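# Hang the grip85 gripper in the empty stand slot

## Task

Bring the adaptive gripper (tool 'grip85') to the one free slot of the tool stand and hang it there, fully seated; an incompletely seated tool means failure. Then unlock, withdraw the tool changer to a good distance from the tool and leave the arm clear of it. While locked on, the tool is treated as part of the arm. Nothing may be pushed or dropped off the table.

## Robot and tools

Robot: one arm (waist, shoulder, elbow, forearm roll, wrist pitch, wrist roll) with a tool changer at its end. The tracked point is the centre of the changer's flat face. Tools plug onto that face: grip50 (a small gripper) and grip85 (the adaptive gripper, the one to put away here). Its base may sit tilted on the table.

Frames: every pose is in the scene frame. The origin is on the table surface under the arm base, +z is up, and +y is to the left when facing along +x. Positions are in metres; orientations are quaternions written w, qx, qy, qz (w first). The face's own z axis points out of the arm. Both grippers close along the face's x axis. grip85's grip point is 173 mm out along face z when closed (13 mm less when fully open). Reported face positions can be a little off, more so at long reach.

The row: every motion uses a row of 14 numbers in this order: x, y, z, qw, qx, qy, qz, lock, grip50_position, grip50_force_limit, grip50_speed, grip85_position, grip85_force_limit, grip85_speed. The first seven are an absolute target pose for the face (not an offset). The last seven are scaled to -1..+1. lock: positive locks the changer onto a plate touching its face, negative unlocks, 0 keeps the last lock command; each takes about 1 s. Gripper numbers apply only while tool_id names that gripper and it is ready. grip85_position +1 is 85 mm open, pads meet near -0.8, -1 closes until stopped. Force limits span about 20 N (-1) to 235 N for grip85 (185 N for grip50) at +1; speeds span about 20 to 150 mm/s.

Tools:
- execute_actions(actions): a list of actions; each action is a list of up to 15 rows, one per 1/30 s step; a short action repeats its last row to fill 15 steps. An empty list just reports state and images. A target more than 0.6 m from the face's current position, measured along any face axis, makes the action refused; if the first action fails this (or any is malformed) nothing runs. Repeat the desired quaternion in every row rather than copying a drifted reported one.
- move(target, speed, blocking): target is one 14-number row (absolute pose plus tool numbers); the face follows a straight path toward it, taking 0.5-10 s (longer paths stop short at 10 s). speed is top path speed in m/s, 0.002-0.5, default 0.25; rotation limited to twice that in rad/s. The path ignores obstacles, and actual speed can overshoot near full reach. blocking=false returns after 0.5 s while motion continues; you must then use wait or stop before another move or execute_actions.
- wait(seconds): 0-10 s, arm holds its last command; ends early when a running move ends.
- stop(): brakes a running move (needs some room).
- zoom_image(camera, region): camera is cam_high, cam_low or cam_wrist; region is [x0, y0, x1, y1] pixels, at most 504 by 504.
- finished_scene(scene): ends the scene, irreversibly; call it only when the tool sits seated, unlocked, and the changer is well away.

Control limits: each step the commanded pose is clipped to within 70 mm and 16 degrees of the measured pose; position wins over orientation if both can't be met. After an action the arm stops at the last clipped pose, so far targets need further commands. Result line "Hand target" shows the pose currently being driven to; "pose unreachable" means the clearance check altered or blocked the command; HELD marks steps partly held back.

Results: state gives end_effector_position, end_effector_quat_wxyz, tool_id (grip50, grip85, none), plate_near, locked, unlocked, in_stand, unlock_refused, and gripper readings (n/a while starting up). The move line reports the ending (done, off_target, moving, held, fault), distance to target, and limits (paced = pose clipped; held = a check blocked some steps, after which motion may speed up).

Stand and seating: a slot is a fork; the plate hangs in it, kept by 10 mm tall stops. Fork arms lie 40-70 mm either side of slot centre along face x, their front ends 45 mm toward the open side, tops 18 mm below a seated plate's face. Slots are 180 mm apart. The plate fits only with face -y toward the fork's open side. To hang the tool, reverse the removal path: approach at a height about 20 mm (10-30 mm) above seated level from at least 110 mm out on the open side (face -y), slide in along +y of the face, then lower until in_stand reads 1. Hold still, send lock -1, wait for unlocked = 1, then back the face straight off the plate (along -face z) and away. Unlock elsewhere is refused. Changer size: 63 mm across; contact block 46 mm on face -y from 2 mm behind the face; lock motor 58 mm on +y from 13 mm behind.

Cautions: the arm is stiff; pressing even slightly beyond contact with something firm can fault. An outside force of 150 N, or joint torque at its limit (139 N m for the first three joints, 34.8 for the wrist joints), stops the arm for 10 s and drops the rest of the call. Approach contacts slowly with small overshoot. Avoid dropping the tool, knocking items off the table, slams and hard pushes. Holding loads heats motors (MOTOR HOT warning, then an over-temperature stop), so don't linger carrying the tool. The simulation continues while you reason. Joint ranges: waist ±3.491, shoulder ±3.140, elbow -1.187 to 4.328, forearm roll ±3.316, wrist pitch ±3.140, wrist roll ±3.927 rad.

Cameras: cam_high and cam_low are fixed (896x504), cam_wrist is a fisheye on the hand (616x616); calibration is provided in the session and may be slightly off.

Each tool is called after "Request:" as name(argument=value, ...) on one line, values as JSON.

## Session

Request:
execute_actions(actions=[])

Scene clock: 0.00 s.
end_effector_position=(+0.5984, -0.2437, +0.3797) locked=0 unlocked=1 plate_near=0 in_stand=0 unlock_refused=0 tool_id=none grip50_position_measured=n/a grip50_object_status=n/a grip85_position_measured=n/a grip85_object_status=n/a end_effector_quat_wxyz=(+0.204, +0.979, -0.026, +0.003)
Joint positions: [ 0.166  0.418 -0.069  0.634 -1.15  -1.938]
Joint velocities: [ 0.    -0.    -0.001 -0.001 -0.    -0.   ]
Hand target: +0.598, -0.244, +0.380; +0.204, +0.979, -0.026, +0.003
camera_calibration (this result's frames):
cam_wrist: T_world_to_cam=[[0.997607, -0.00526028, 0.0689461, -0.625026], [-0.0496914, -0.747907, 0.661941, -0.343954], [0.0480833, -0.663783, -0.746378, 0.148528], [0, 0, 0, 1]] pos_world=[0.599297, -0.161943, 0.381628]

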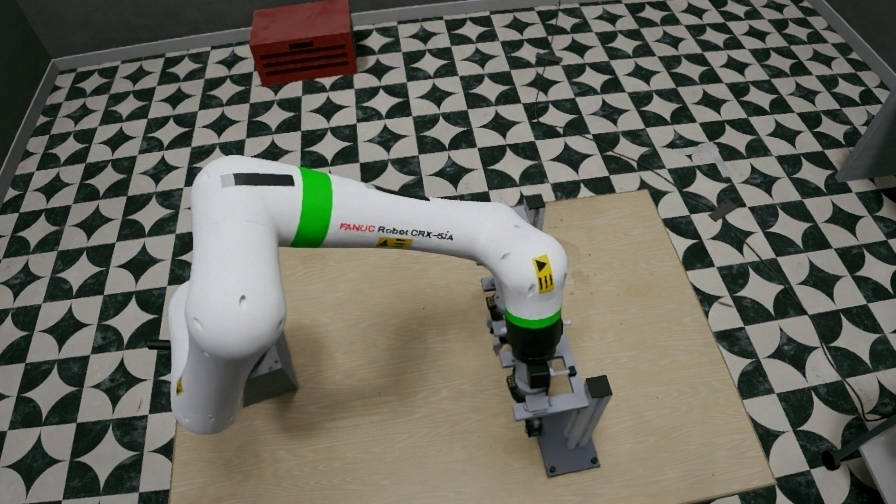

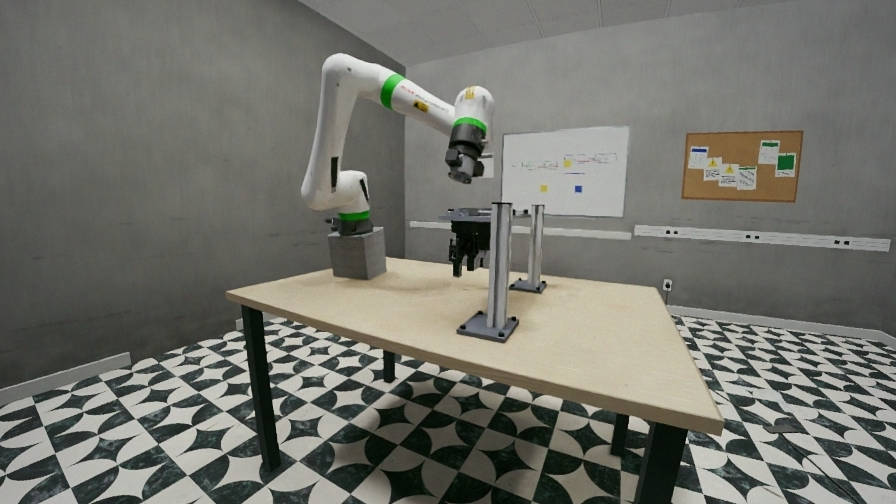

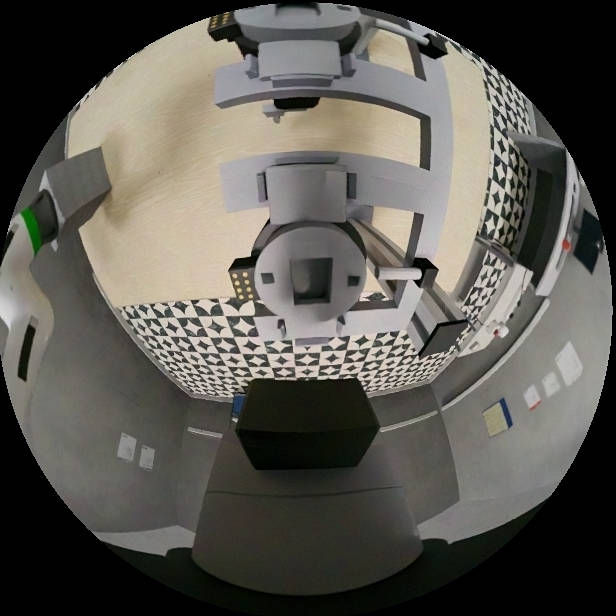

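Request:
move(target=[0.55,-0.07,0.42,0,0.7071,0.7071,0,0,1,0,0,-0.8,0,1], speed=0.35)

Request:
zoom_image(camera="cam_wrist", region=[100, 270, 500, 430])

Scene clock: 2.90 s.
end_effector_position=(+0.5506, -0.0698, +0.4202) locked=0 unlocked=1 plate_near=0 in_stand=0 unlock_refused=0 tool_id=none grip50_position_measured=n/a grip50_object_status=n/a grip85_position_measured=n/a grip85_object_status=n/a end_effector_quat_wxyz=(+0.000, +0.707, +0.707, -0.000)
Joint positions: [ 0.394  0.254 -0.065  0.174 -1.26  -0.302]
Joint velocities: [ 0.    -0.    -0.001 -0.     0.001  0.   ]
Hand target: +0.551, -0.070, +0.420; +0.000, +0.707, +0.707, -0.000
Off the commanded pose: 0.001 m, 0 deg.
move: done
camera_calibration (this result's frames):
cam_wrist: T_world_to_cam=[[-0.0201608, 0.997708, 0.0645856, 0.052962], [0.951213, -0.000751405, 0.308535, -0.593452], [0.307877, 0.0676549, -0.949018, 0.28967], [0, 0, 0, 1]] pos_world=[0.476384, -0.0728842, 0.454582]

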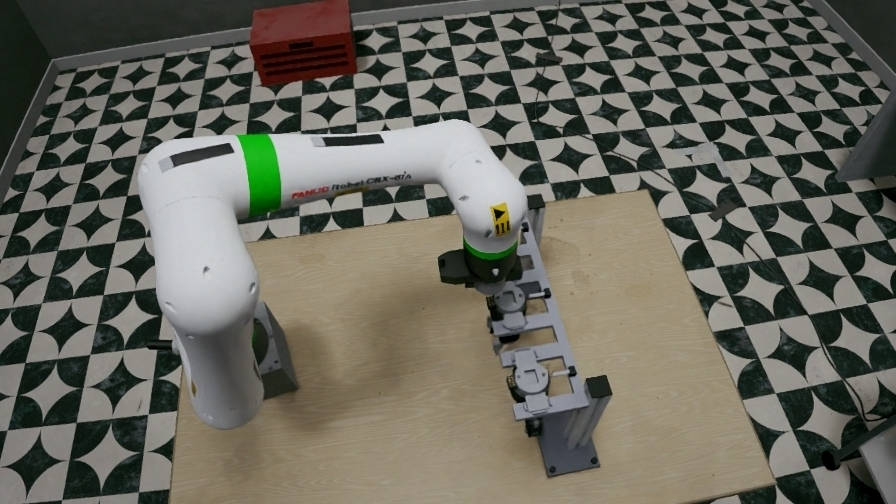

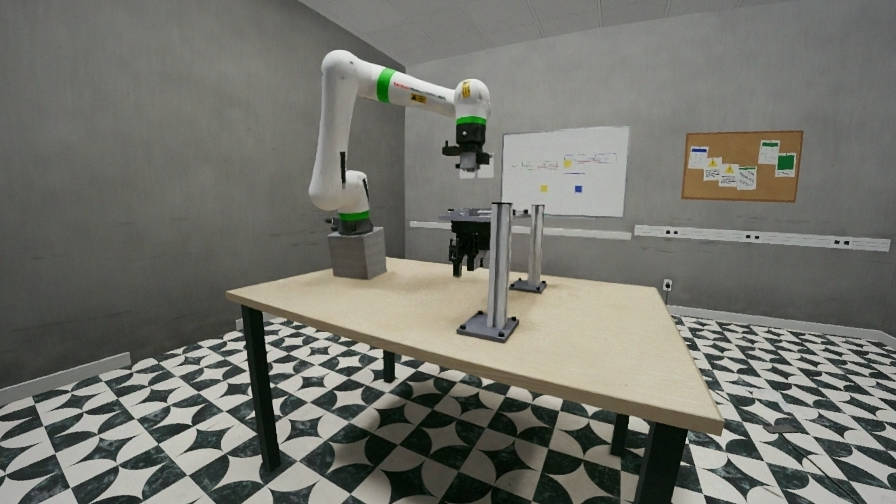

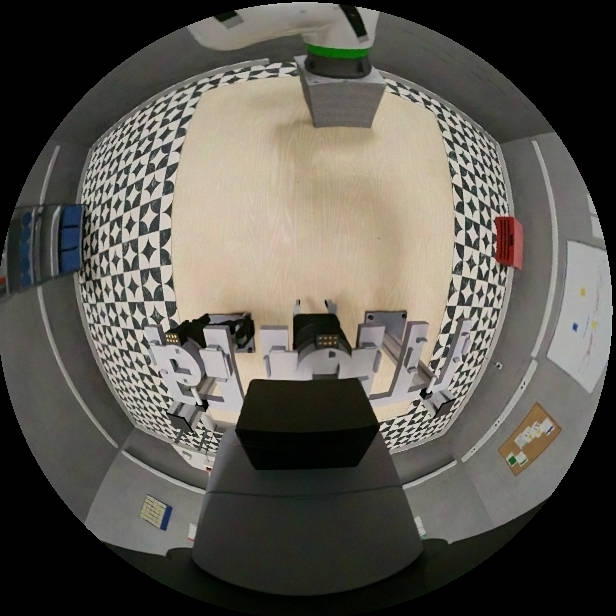

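Region (100, 270, 500, 430) of cam_wrist's 616x616 image, scaled by 1.260, with more detail than that image has; it fills the top 202 rows of this view, and the rest is white.

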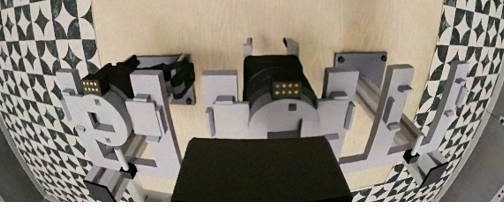

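Request:
move(target=[0.601,-0.221,0.335,0,0.7071,0.7071,0,0,1,0,0,-0.8,0,1], speed=0.3)

Request:
move(target=[0.601,-0.221,0.318,0,0.7071,0.7071,0,0,1,0,0,-0.8,0,1], speed=0.05)

Request:
zoom_image(camera="cam_wrist", region=[200, 300, 410, 440])

Scene clock: 4.13 s.
end_effector_position=(+0.6005, -0.2208, +0.3350) locked=0 unlocked=1 plate_near=0 in_stand=0 unlock_refused=0 tool_id=none grip50_position_measured=n/a grip50_object_status=n/a grip85_position_measured=n/a grip85_object_status=n/a end_effector_quat_wxyz=(-0.000, +0.707, +0.707, +0.001)
Joint positions: [ 0.092  0.472  0.09   0.172 -1.148 -0.015]
Joint velocities: [-0.001  0.001 -0.     0.001  0.    -0.   ]
Hand target: +0.600, -0.221, +0.335; -0.000, +0.707, +0.707, +0.001
Off the commanded pose: 0.001 m, 0 deg.
move: done
camera_calibration (this result's frames):
cam_wrist: T_world_to_cam=[[-0.0189781, 0.997609, 0.0664506, 0.208833], [0.951092, -0.00248243, 0.308898, -0.615168], [0.308324, 0.069063, -0.948771, 0.203581], [0, 0, 0, 1]] pos_world=[0.526276, -0.223921, 0.369299]

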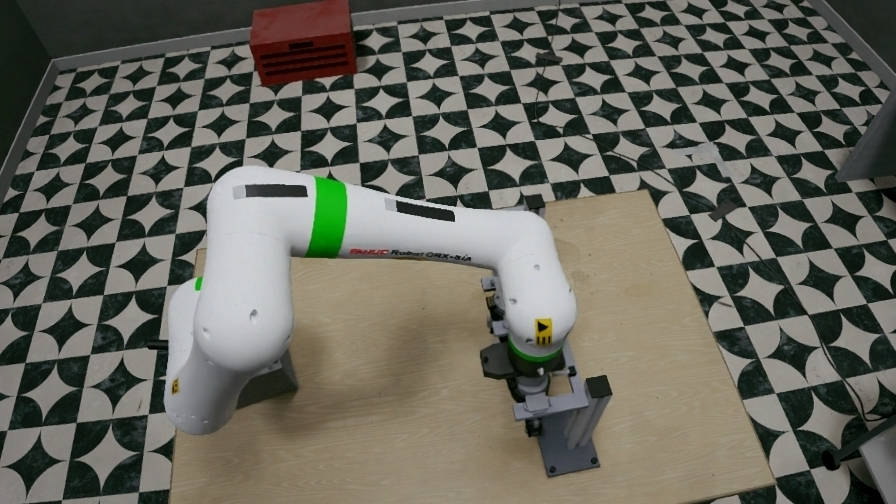

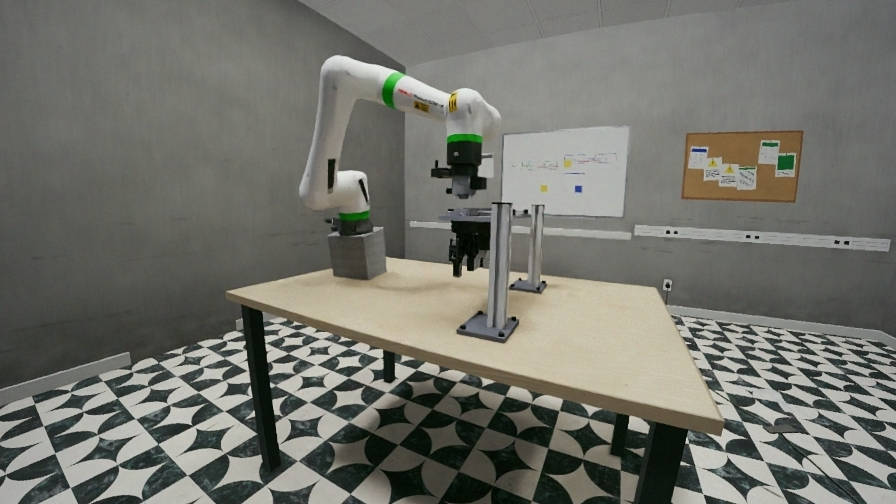

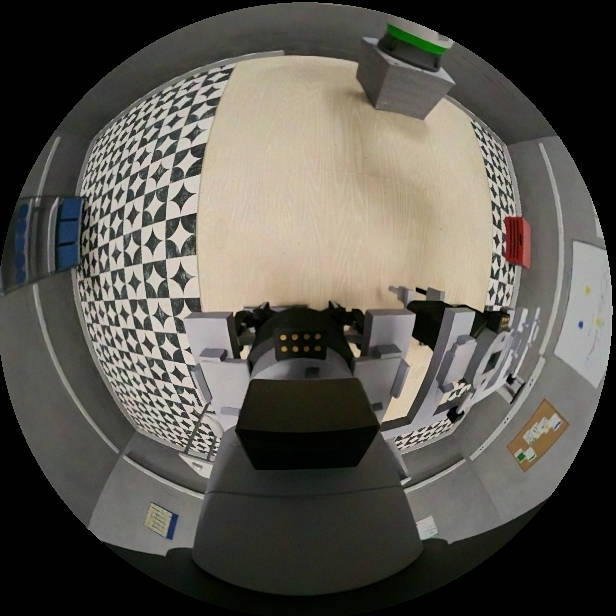

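Scene clock: 4.83 s.
end_effector_position=(+0.6009, -0.2210, +0.3180) locked=0 unlocked=1 plate_near=0 in_stand=0 unlock_refused=0 tool_id=none grip50_position_measured=n/a grip50_object_status=n/a grip85_position_measured=n/a grip85_object_status=n/a end_effector_quat_wxyz=(+0.000, +0.707, +0.707, -0.000)
Joint positions: [ 0.088  0.491  0.075  0.176 -1.115 -0.017]
Joint velocities: [ 0.    -0.    -0.002  0.001  0.    -0.   ]
Hand target: +0.601, -0.221, +0.318; +0.000, +0.707, +0.707, -0.000
Off the commanded pose: 0.000 m, 0 deg.
move: done
camera_calibration (this result's frames):
cam_wrist: T_world_to_cam=[[-0.0190331, 0.997691, 0.0652013, 0.210612], [0.9513, -0.00199735, 0.30826, -0.610182], [0.307678, 0.0678931, -0.949065, 0.187603], [0, 0, 0, 1]] pos_world=[0.526753, -0.224081, 0.35241]

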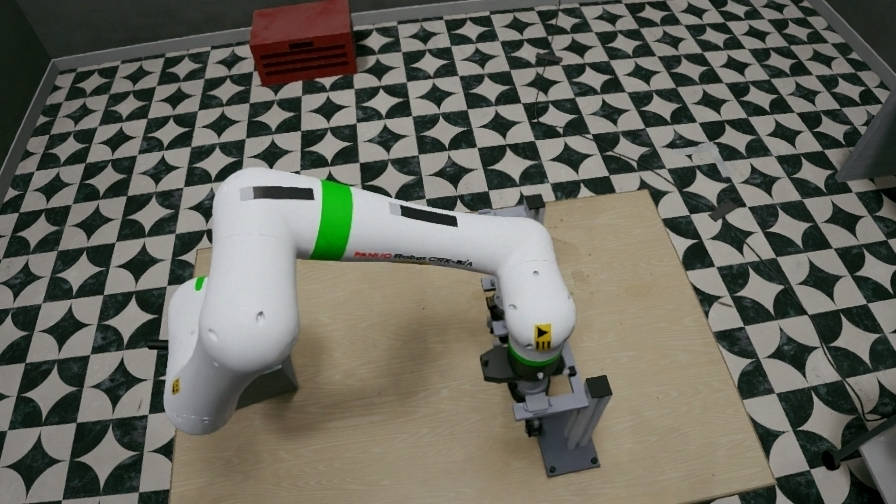

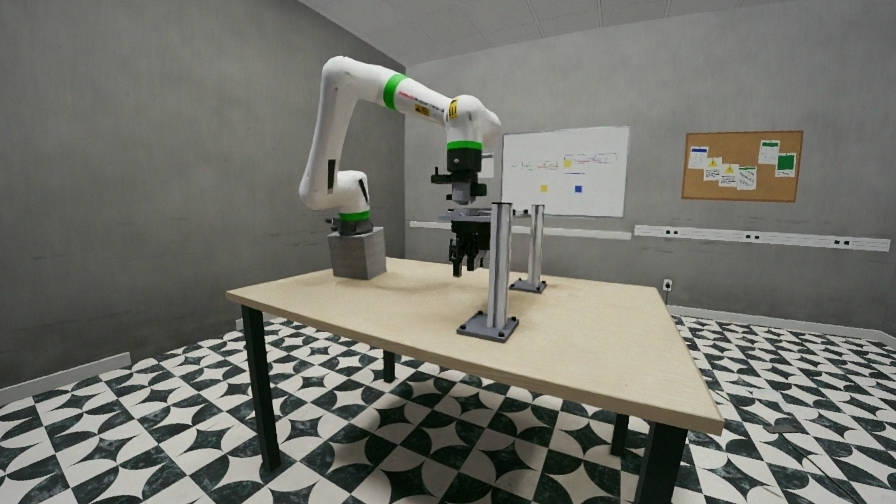

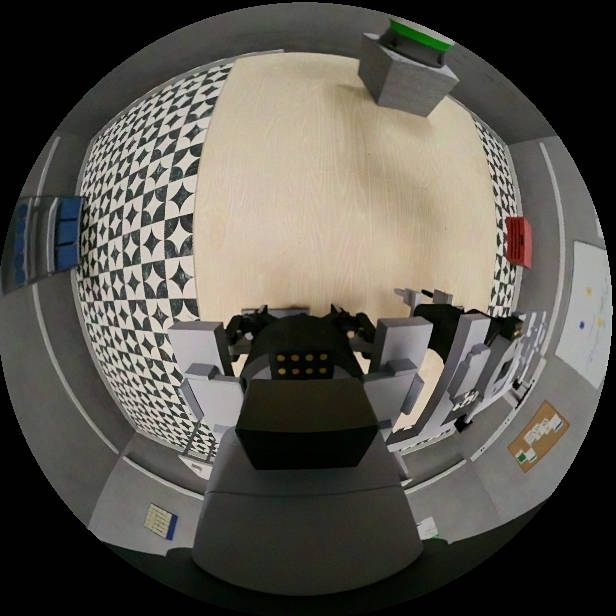

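Region (200, 300, 410, 440) of cam_wrist's 616x616 image, scaled by 2.400, with more detail than that image has.

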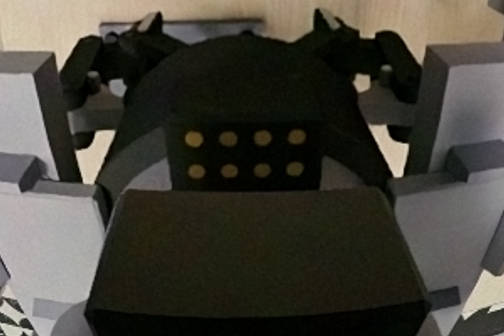

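Request:
move(target=[0.605,-0.221,0.318,0,0.6991,0.7150,0,0,1,0,0,-0.8,0,1], speed=0.05)

Request:
zoom_image(camera="cam_wrist", region=[200, 300, 410, 440])

Request:
zoom_image(camera="cam_high", region=[480, 340, 600, 440])

Request:
zoom_image(camera="cam_low", region=[420, 160, 520, 240])

Scene clock: 5.97 s.
end_effector_position=(+0.6050, -0.2212, +0.3180) locked=0 unlocked=1 plate_near=0 in_stand=0 unlock_refused=0 tool_id=none grip50_position_measured=n/a grip50_object_status=n/a grip85_position_measured=n/a grip85_object_status=n/a end_effector_quat_wxyz=(+0.000, +0.699, +0.715, -0.000)
Joint positions: [ 0.088  0.5    0.089  0.176 -1.119  0.006]
Joint velocities: [ 0.001  0.001 -0.    -0.003  0.    -0.   ]
Hand target: +0.605, -0.221, +0.318; -0.000, +0.699, +0.715, +0.000
Off the commanded pose: 0.000 m, 0 deg.
move: done
camera_calibration (this result's frames):
cam_wrist: T_world_to_cam=[[-0.0413506, 0.997027, 0.06501, 0.224336], [0.95113, 0.0193523, 0.308184, -0.609136], [0.30601, 0.0745766, -0.949103, 0.188848], [0, 0, 0, 1]] pos_world=[0.530855, -0.225965, 0.352378]

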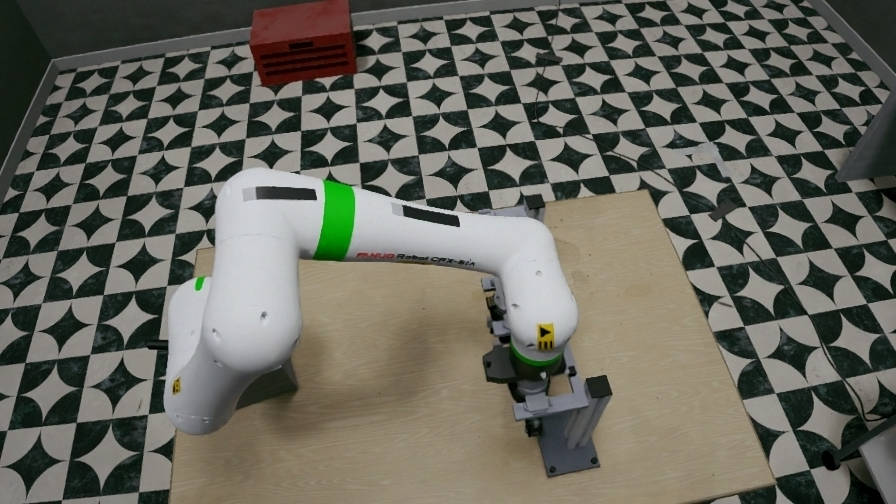

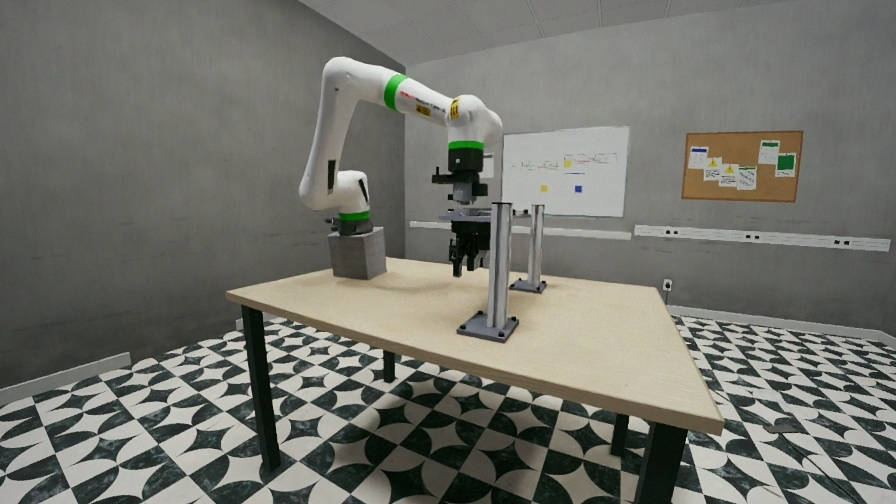

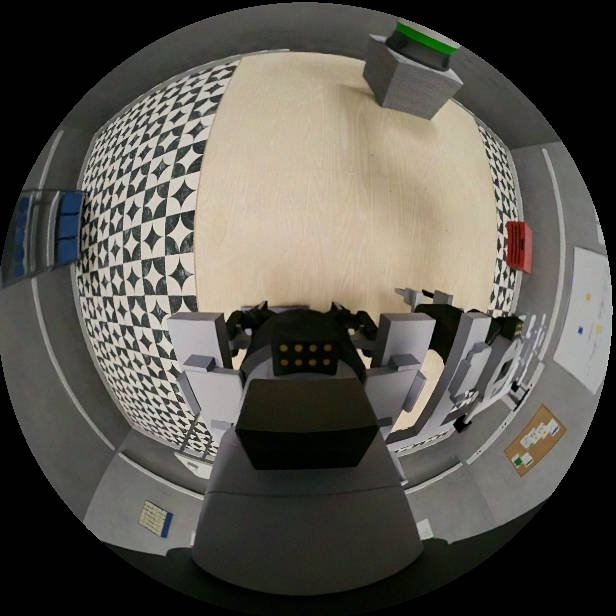

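Region (200, 300, 410, 440) of cam_wrist's 616x616 image, scaled by 2.400, with more detail than that image has.

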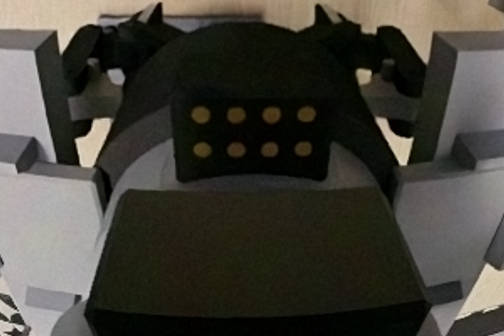

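Region (480, 340, 600, 440) of cam_high's 896x504 image, scaled by 4.200, with more detail than that image has.

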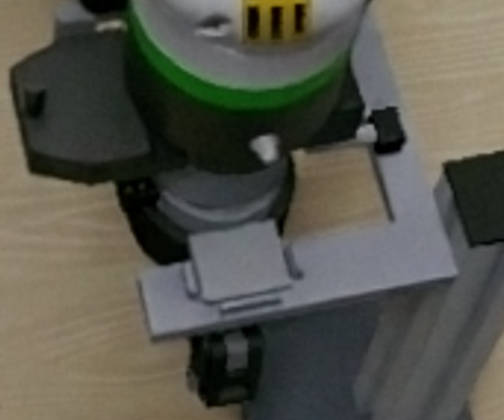

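Region (420, 160, 520, 240) of cam_low's 896x504 image, scaled by 5.040, with more detail than that image has; it fills the top 403 rows of this view, and the rest is white.

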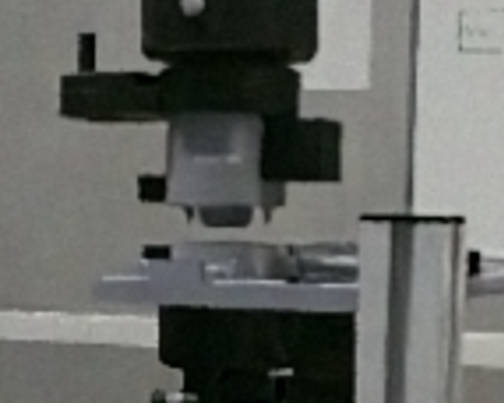

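Request:
move(target=[0.608,-0.2203,0.313,0,0.6991,0.7150,0,0,1,0,0,-0.8,0,1], speed=0.03)

Request:
zoom_image(camera="cam_wrist", region=[200, 300, 410, 440])

Request:
zoom_image(camera="cam_low", region=[430, 180, 500, 230])

Scene clock: 6.80 s.
end_effector_position=(+0.6080, -0.2203, +0.3130) locked=0 unlocked=1 plate_near=0 in_stand=0 unlock_refused=0 tool_id=none grip50_position_measured=n/a grip50_object_status=n/a grip85_position_measured=n/a grip85_object_status=n/a end_effector_quat_wxyz=(-0.000, +0.699, +0.715, +0.000)
Joint positions: [ 0.088  0.512  0.093  0.176 -1.113  0.004]
Joint velocities: [-0.    -0.     0.001 -0.     0.    -0.   ]
Hand target: +0.608, -0.220, +0.313; +0.000, +0.699, +0.715, -0.000
Off the commanded pose: 0.000 m, 0 deg.
move: done
camera_calibration (this result's frames):
cam_wrist: T_world_to_cam=[[-0.0414861, 0.997002, 0.0653084, 0.223824], [0.951108, 0.0193844, 0.308251, -0.610497], [0.306061, 0.0749035, -0.949061, 0.183139], [0, 0, 0, 1]] pos_world=[0.533883, -0.225036, 0.347378]

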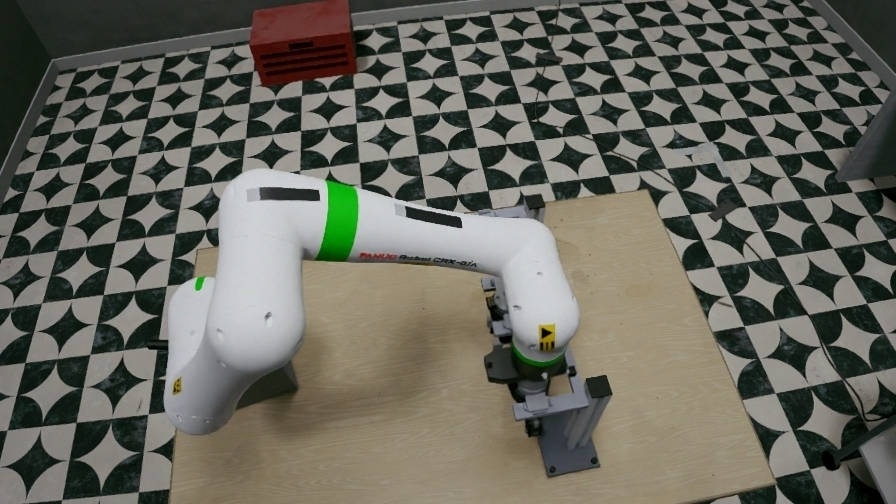

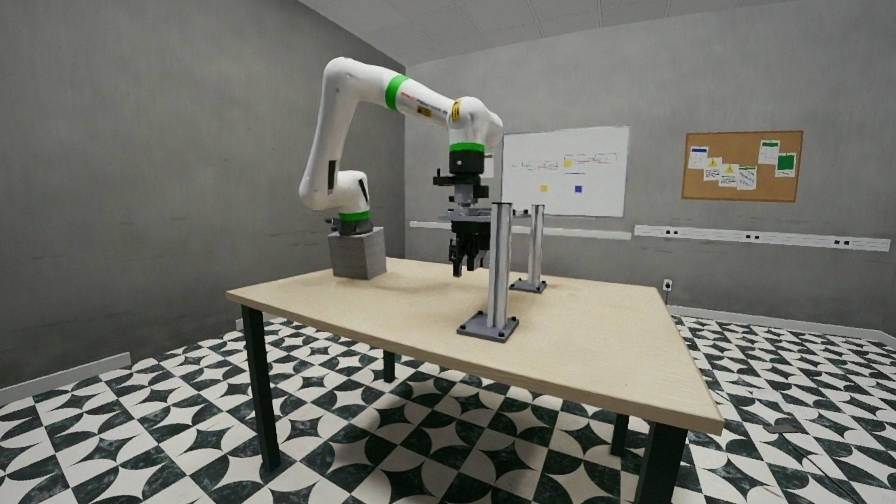

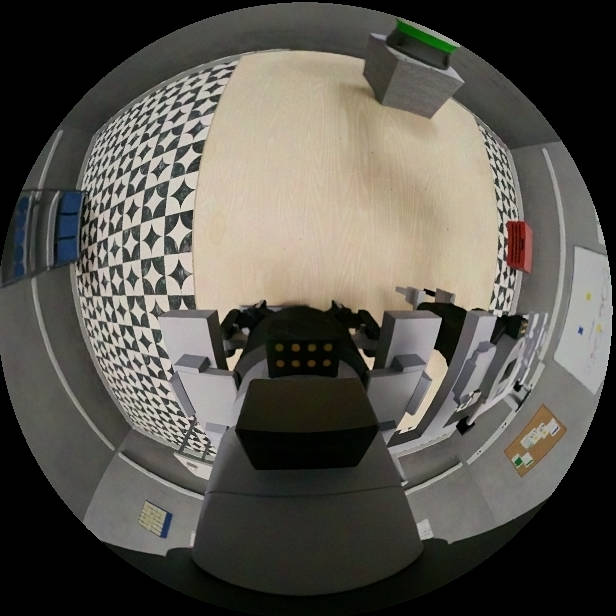

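Region (200, 300, 410, 440) of cam_wrist's 616x616 image, scaled by 2.400, with more detail than that image has.

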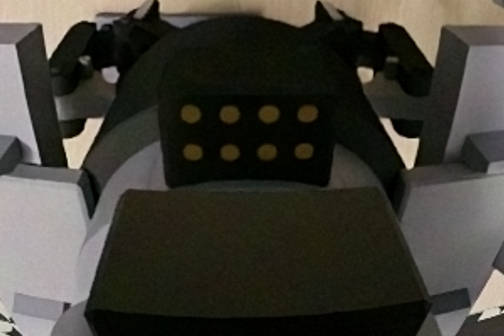

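Region (430, 180, 500, 230) of cam_low's 896x504 image, scaled by 7.200, with more detail than that image has; it fills the top 360 rows of this view, and the rest is white.

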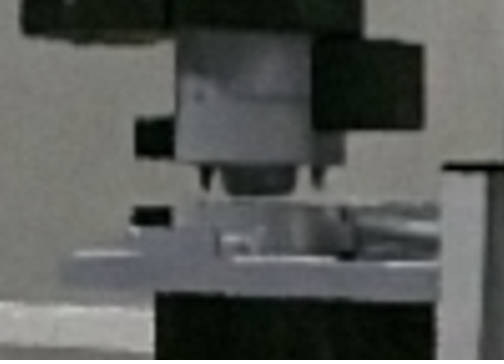

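Request:
move(target=[0.6075,-0.2203,0.3095,0,0.6991,0.7150,0,0,1,0,0,-0.8,0,1], speed=0.02)

Request:
move(target=[0.6075,-0.2203,0.305,0,0.6991,0.7150,0,0,1,0,0,-0.8,0,1], speed=0.005)

Request:
zoom_image(camera="cam_wrist", region=[200, 300, 410, 440])

Request:
zoom_image(camera="cam_low", region=[430, 180, 500, 230])

Scene clock: 7.70 s.
end_effector_position=(+0.6075, -0.2203, +0.3095) locked=0 unlocked=1 plate_near=0 in_stand=0 unlock_refused=0 tool_id=none grip50_position_measured=n/a grip50_object_status=n/a grip85_position_measured=n/a grip85_object_status=n/a end_effector_quat_wxyz=(+0.000, +0.699, +0.715, +0.000)
Joint positions: [ 0.087  0.514  0.088  0.177 -1.105  0.004]
Joint velocities: [-0.001 -0.    -0.002  0.001 -0.001 -0.   ]
Hand target: +0.607, -0.220, +0.310; +0.000, +0.699, +0.715, -0.000
Off the commanded pose: 0.000 m, 0 deg.
move: done
camera_calibration (this result's frames):
cam_wrist: T_world_to_cam=[[-0.0415961, 0.997003, 0.0652326, 0.224085], [0.951101, 0.0195118, 0.308263, -0.608945], [0.306067, 0.0748653, -0.949062, 0.179966], [0, 0, 0, 1]] pos_world=[0.533408, -0.225005, 0.343897]

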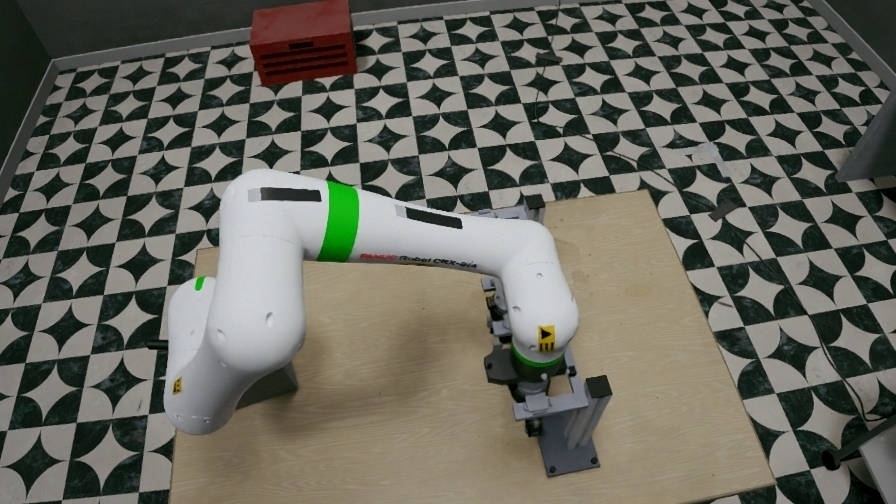

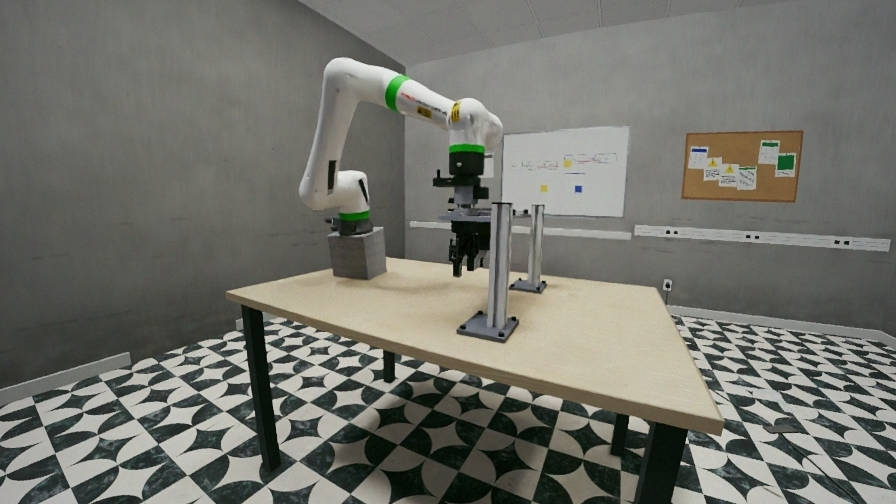

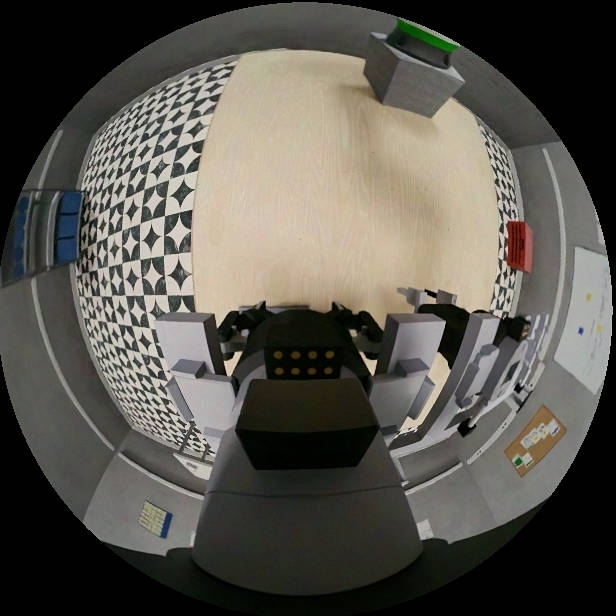

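Scene clock: 8.83 s.
end_effector_position=(+0.6075, -0.2203, +0.3050) locked=0 unlocked=1 plate_near=0 in_stand=0 unlock_refused=0 tool_id=none grip50_position_measured=n/a grip50_object_status=n/a grip85_position_measured=n/a grip85_object_status=n/a end_effector_quat_wxyz=(+0.000, +0.699, +0.715, -0.000)
Joint positions: [ 0.086  0.519  0.084  0.178 -1.096  0.003]
Joint velocities: [ 0.  0.  0. -0. -0.  0.]
Hand target: +0.607, -0.220, +0.305; +0.000, +0.699, +0.715, -0.000
Off the commanded pose: 0.000 m, 0 deg.
move: done
camera_calibration (this result's frames):
cam_wrist: T_world_to_cam=[[-0.041521, 0.997006, 0.0652323, 0.224377], [0.95111, 0.0194421, 0.30824, -0.607544], [0.306049, 0.0748415, -0.94907, 0.175703], [0, 0, 0, 1]] pos_world=[0.533384, -0.225043, 0.339387]

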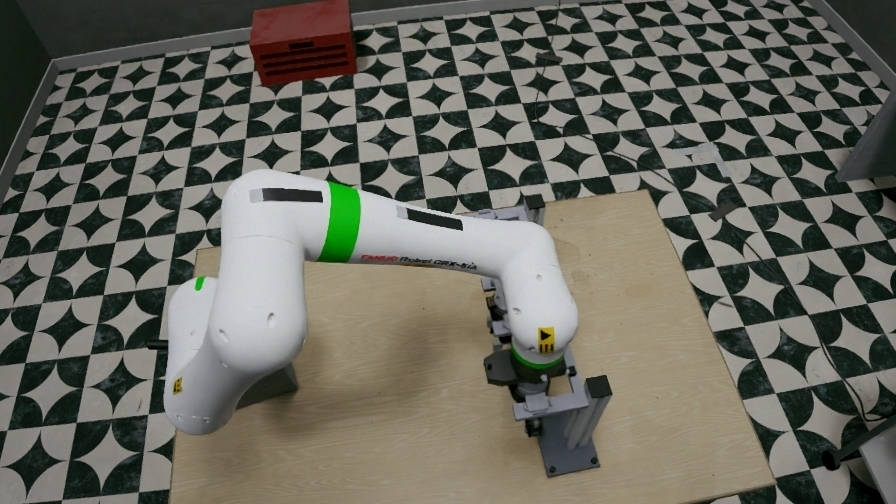

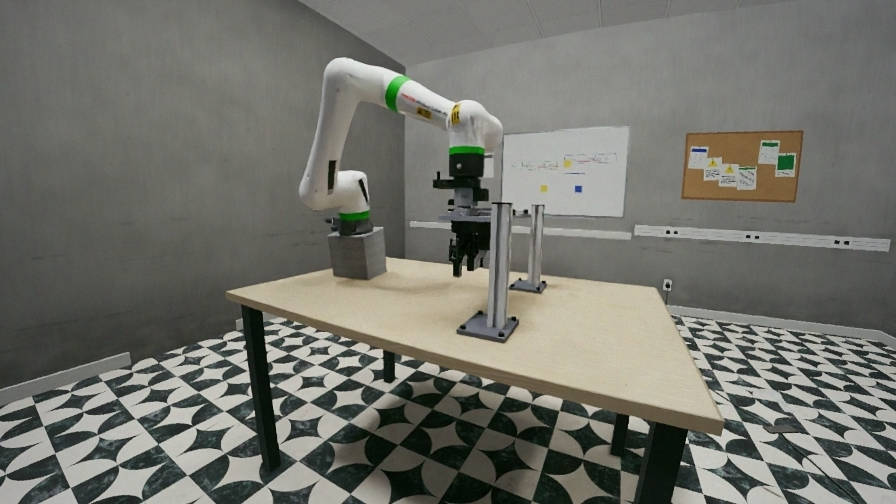

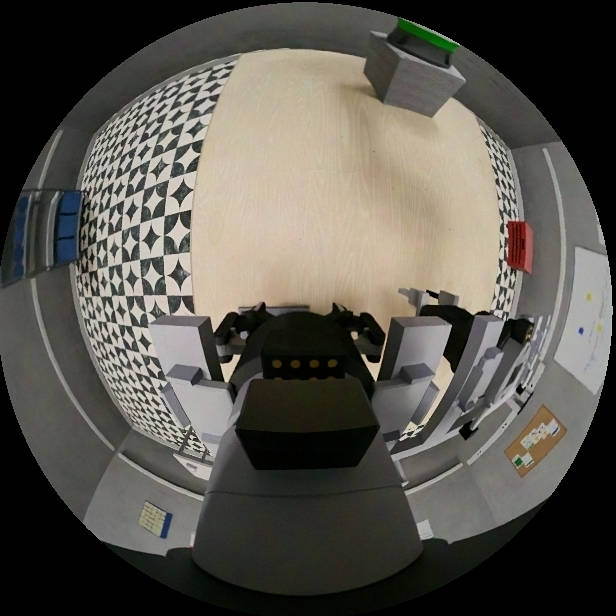

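Region (200, 300, 410, 440) of cam_wrist's 616x616 image, scaled by 2.400, with more detail than that image has.

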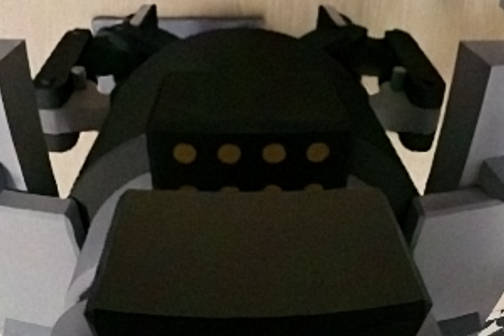

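Region (430, 180, 500, 230) of cam_low's 896x504 image, scaled by 7.200, with more detail than that image has; it fills the top 360 rows of this view, and the rest is white.

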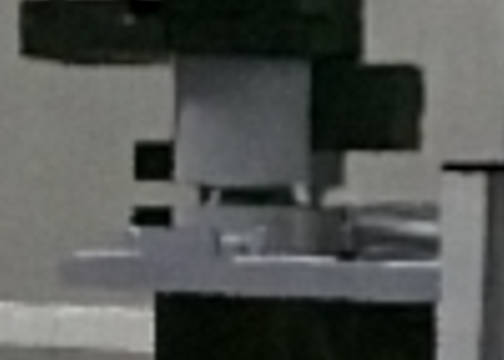

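Request:
move(target=[0.6075,-0.2203,0.301,0,0.6991,0.7150,0,0,1,0,0,-0.8,0,1], speed=0.005)

Request:
move(target=[0.6075,-0.2203,0.2995,0,0.6991,0.7150,0,0,1,0,0,-0.8,0,1], speed=0.004)

Scene clock: 10.77 s.
end_effector_position=(+0.6075, -0.2203, +0.3010) locked=0 unlocked=1 plate_near=0 in_stand=1 unlock_refused=0 tool_id=none grip50_position_measured=n/a grip50_object_status=n/a grip85_position_measured=n/a grip85_object_status=n/a end_effector_quat_wxyz=(+0.000, +0.699, +0.715, +0.000)
Joint positions: [ 0.085  0.523  0.081  0.179 -1.088  0.003]
Joint velocities: [-0.    -0.    -0.003  0.     0.001  0.   ]
Hand target: +0.607, -0.220, +0.301; +0.000, +0.699, +0.715, -0.000
Off the commanded pose: 0.000 m, 0 deg.
move: done
camera_calibration (this result's frames):
cam_wrist: T_world_to_cam=[[-0.0415333, 0.997005, 0.0652427, 0.224631], [0.951108, 0.0194501, 0.308246, -0.606316], [0.306054, 0.0748553, -0.949067, 0.171907], [0, 0, 0, 1]] pos_world=[0.533389, -0.225034, 0.33539]

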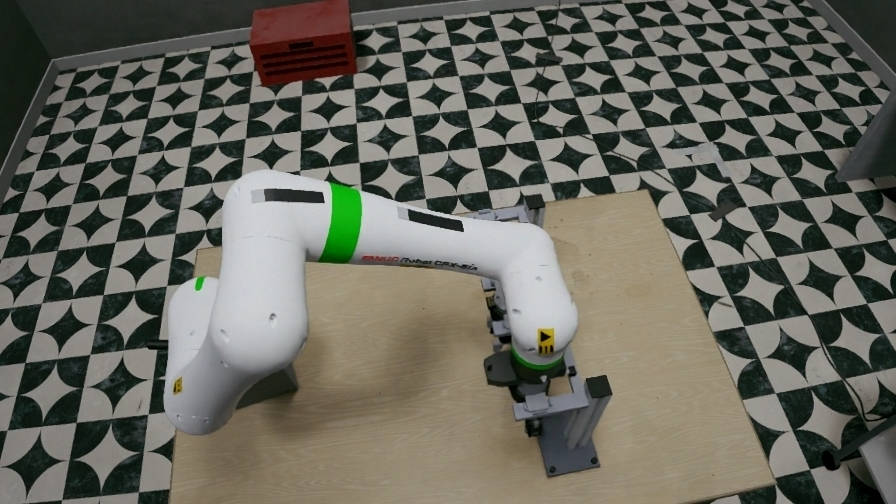

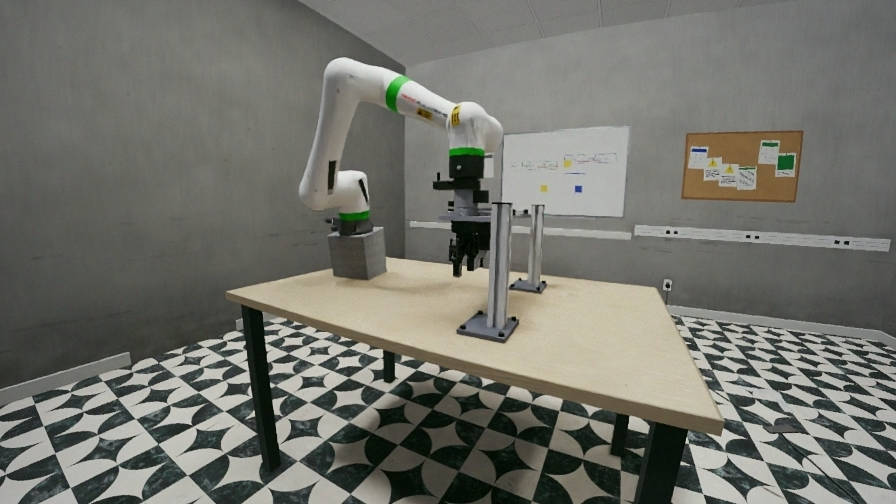

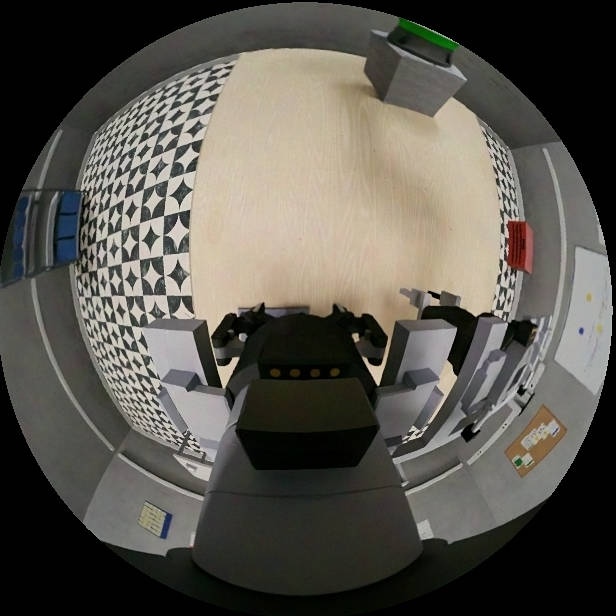

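Scene clock: 11.47 s.
end_effector_position=(+0.6075, -0.2203, +0.2995) locked=0 unlocked=1 plate_near=1 in_stand=1 unlock_refused=0 tool_id=none grip50_position_measured=n/a grip50_object_status=n/a grip85_position_measured=n/a grip85_object_status=n/a end_effector_quat_wxyz=(-0.000, +0.699, +0.715, -0.000)
Joint positions: [ 0.085  0.525  0.08   0.179 -1.086  0.003]
Joint velocities: [0.    0.    0.001 0.001 0.001 0.   ]
Hand target: +0.607, -0.220, +0.300; +0.000, +0.699, +0.715, -0.000
Off the commanded pose: 0.000 m, 0 deg.
move: done
camera_calibration (this result's frames):
cam_wrist: T_world_to_cam=[[-0.0415263, 0.997005, 0.0652401, 0.22474], [0.951113, 0.0194455, 0.308229, -0.605852], [0.306038, 0.0748503, -0.949072, 0.170487], [0, 0, 0, 1]] pos_world=[0.533391, -0.225046, 0.333884]

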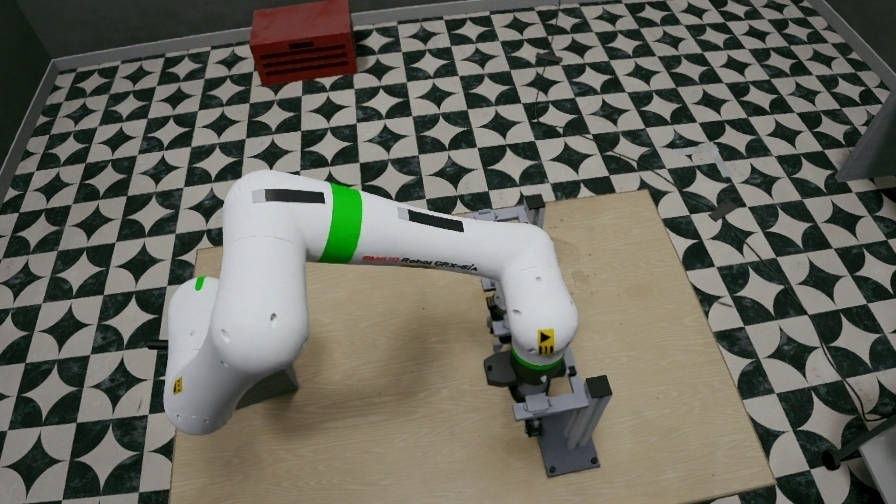

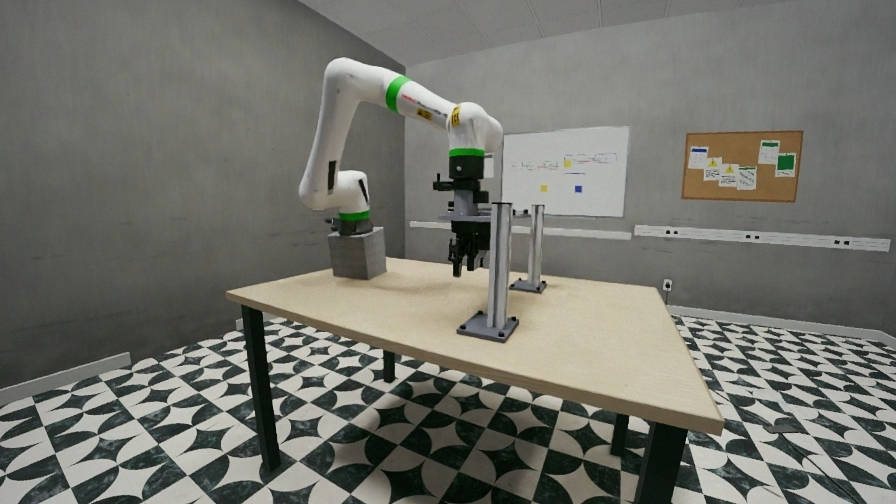

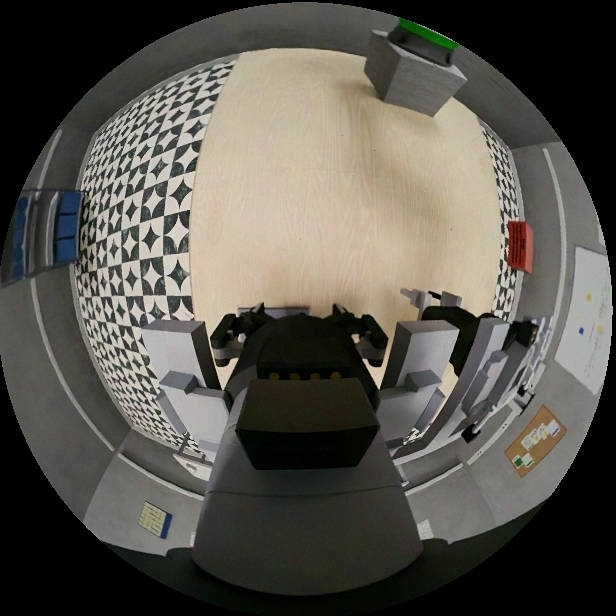

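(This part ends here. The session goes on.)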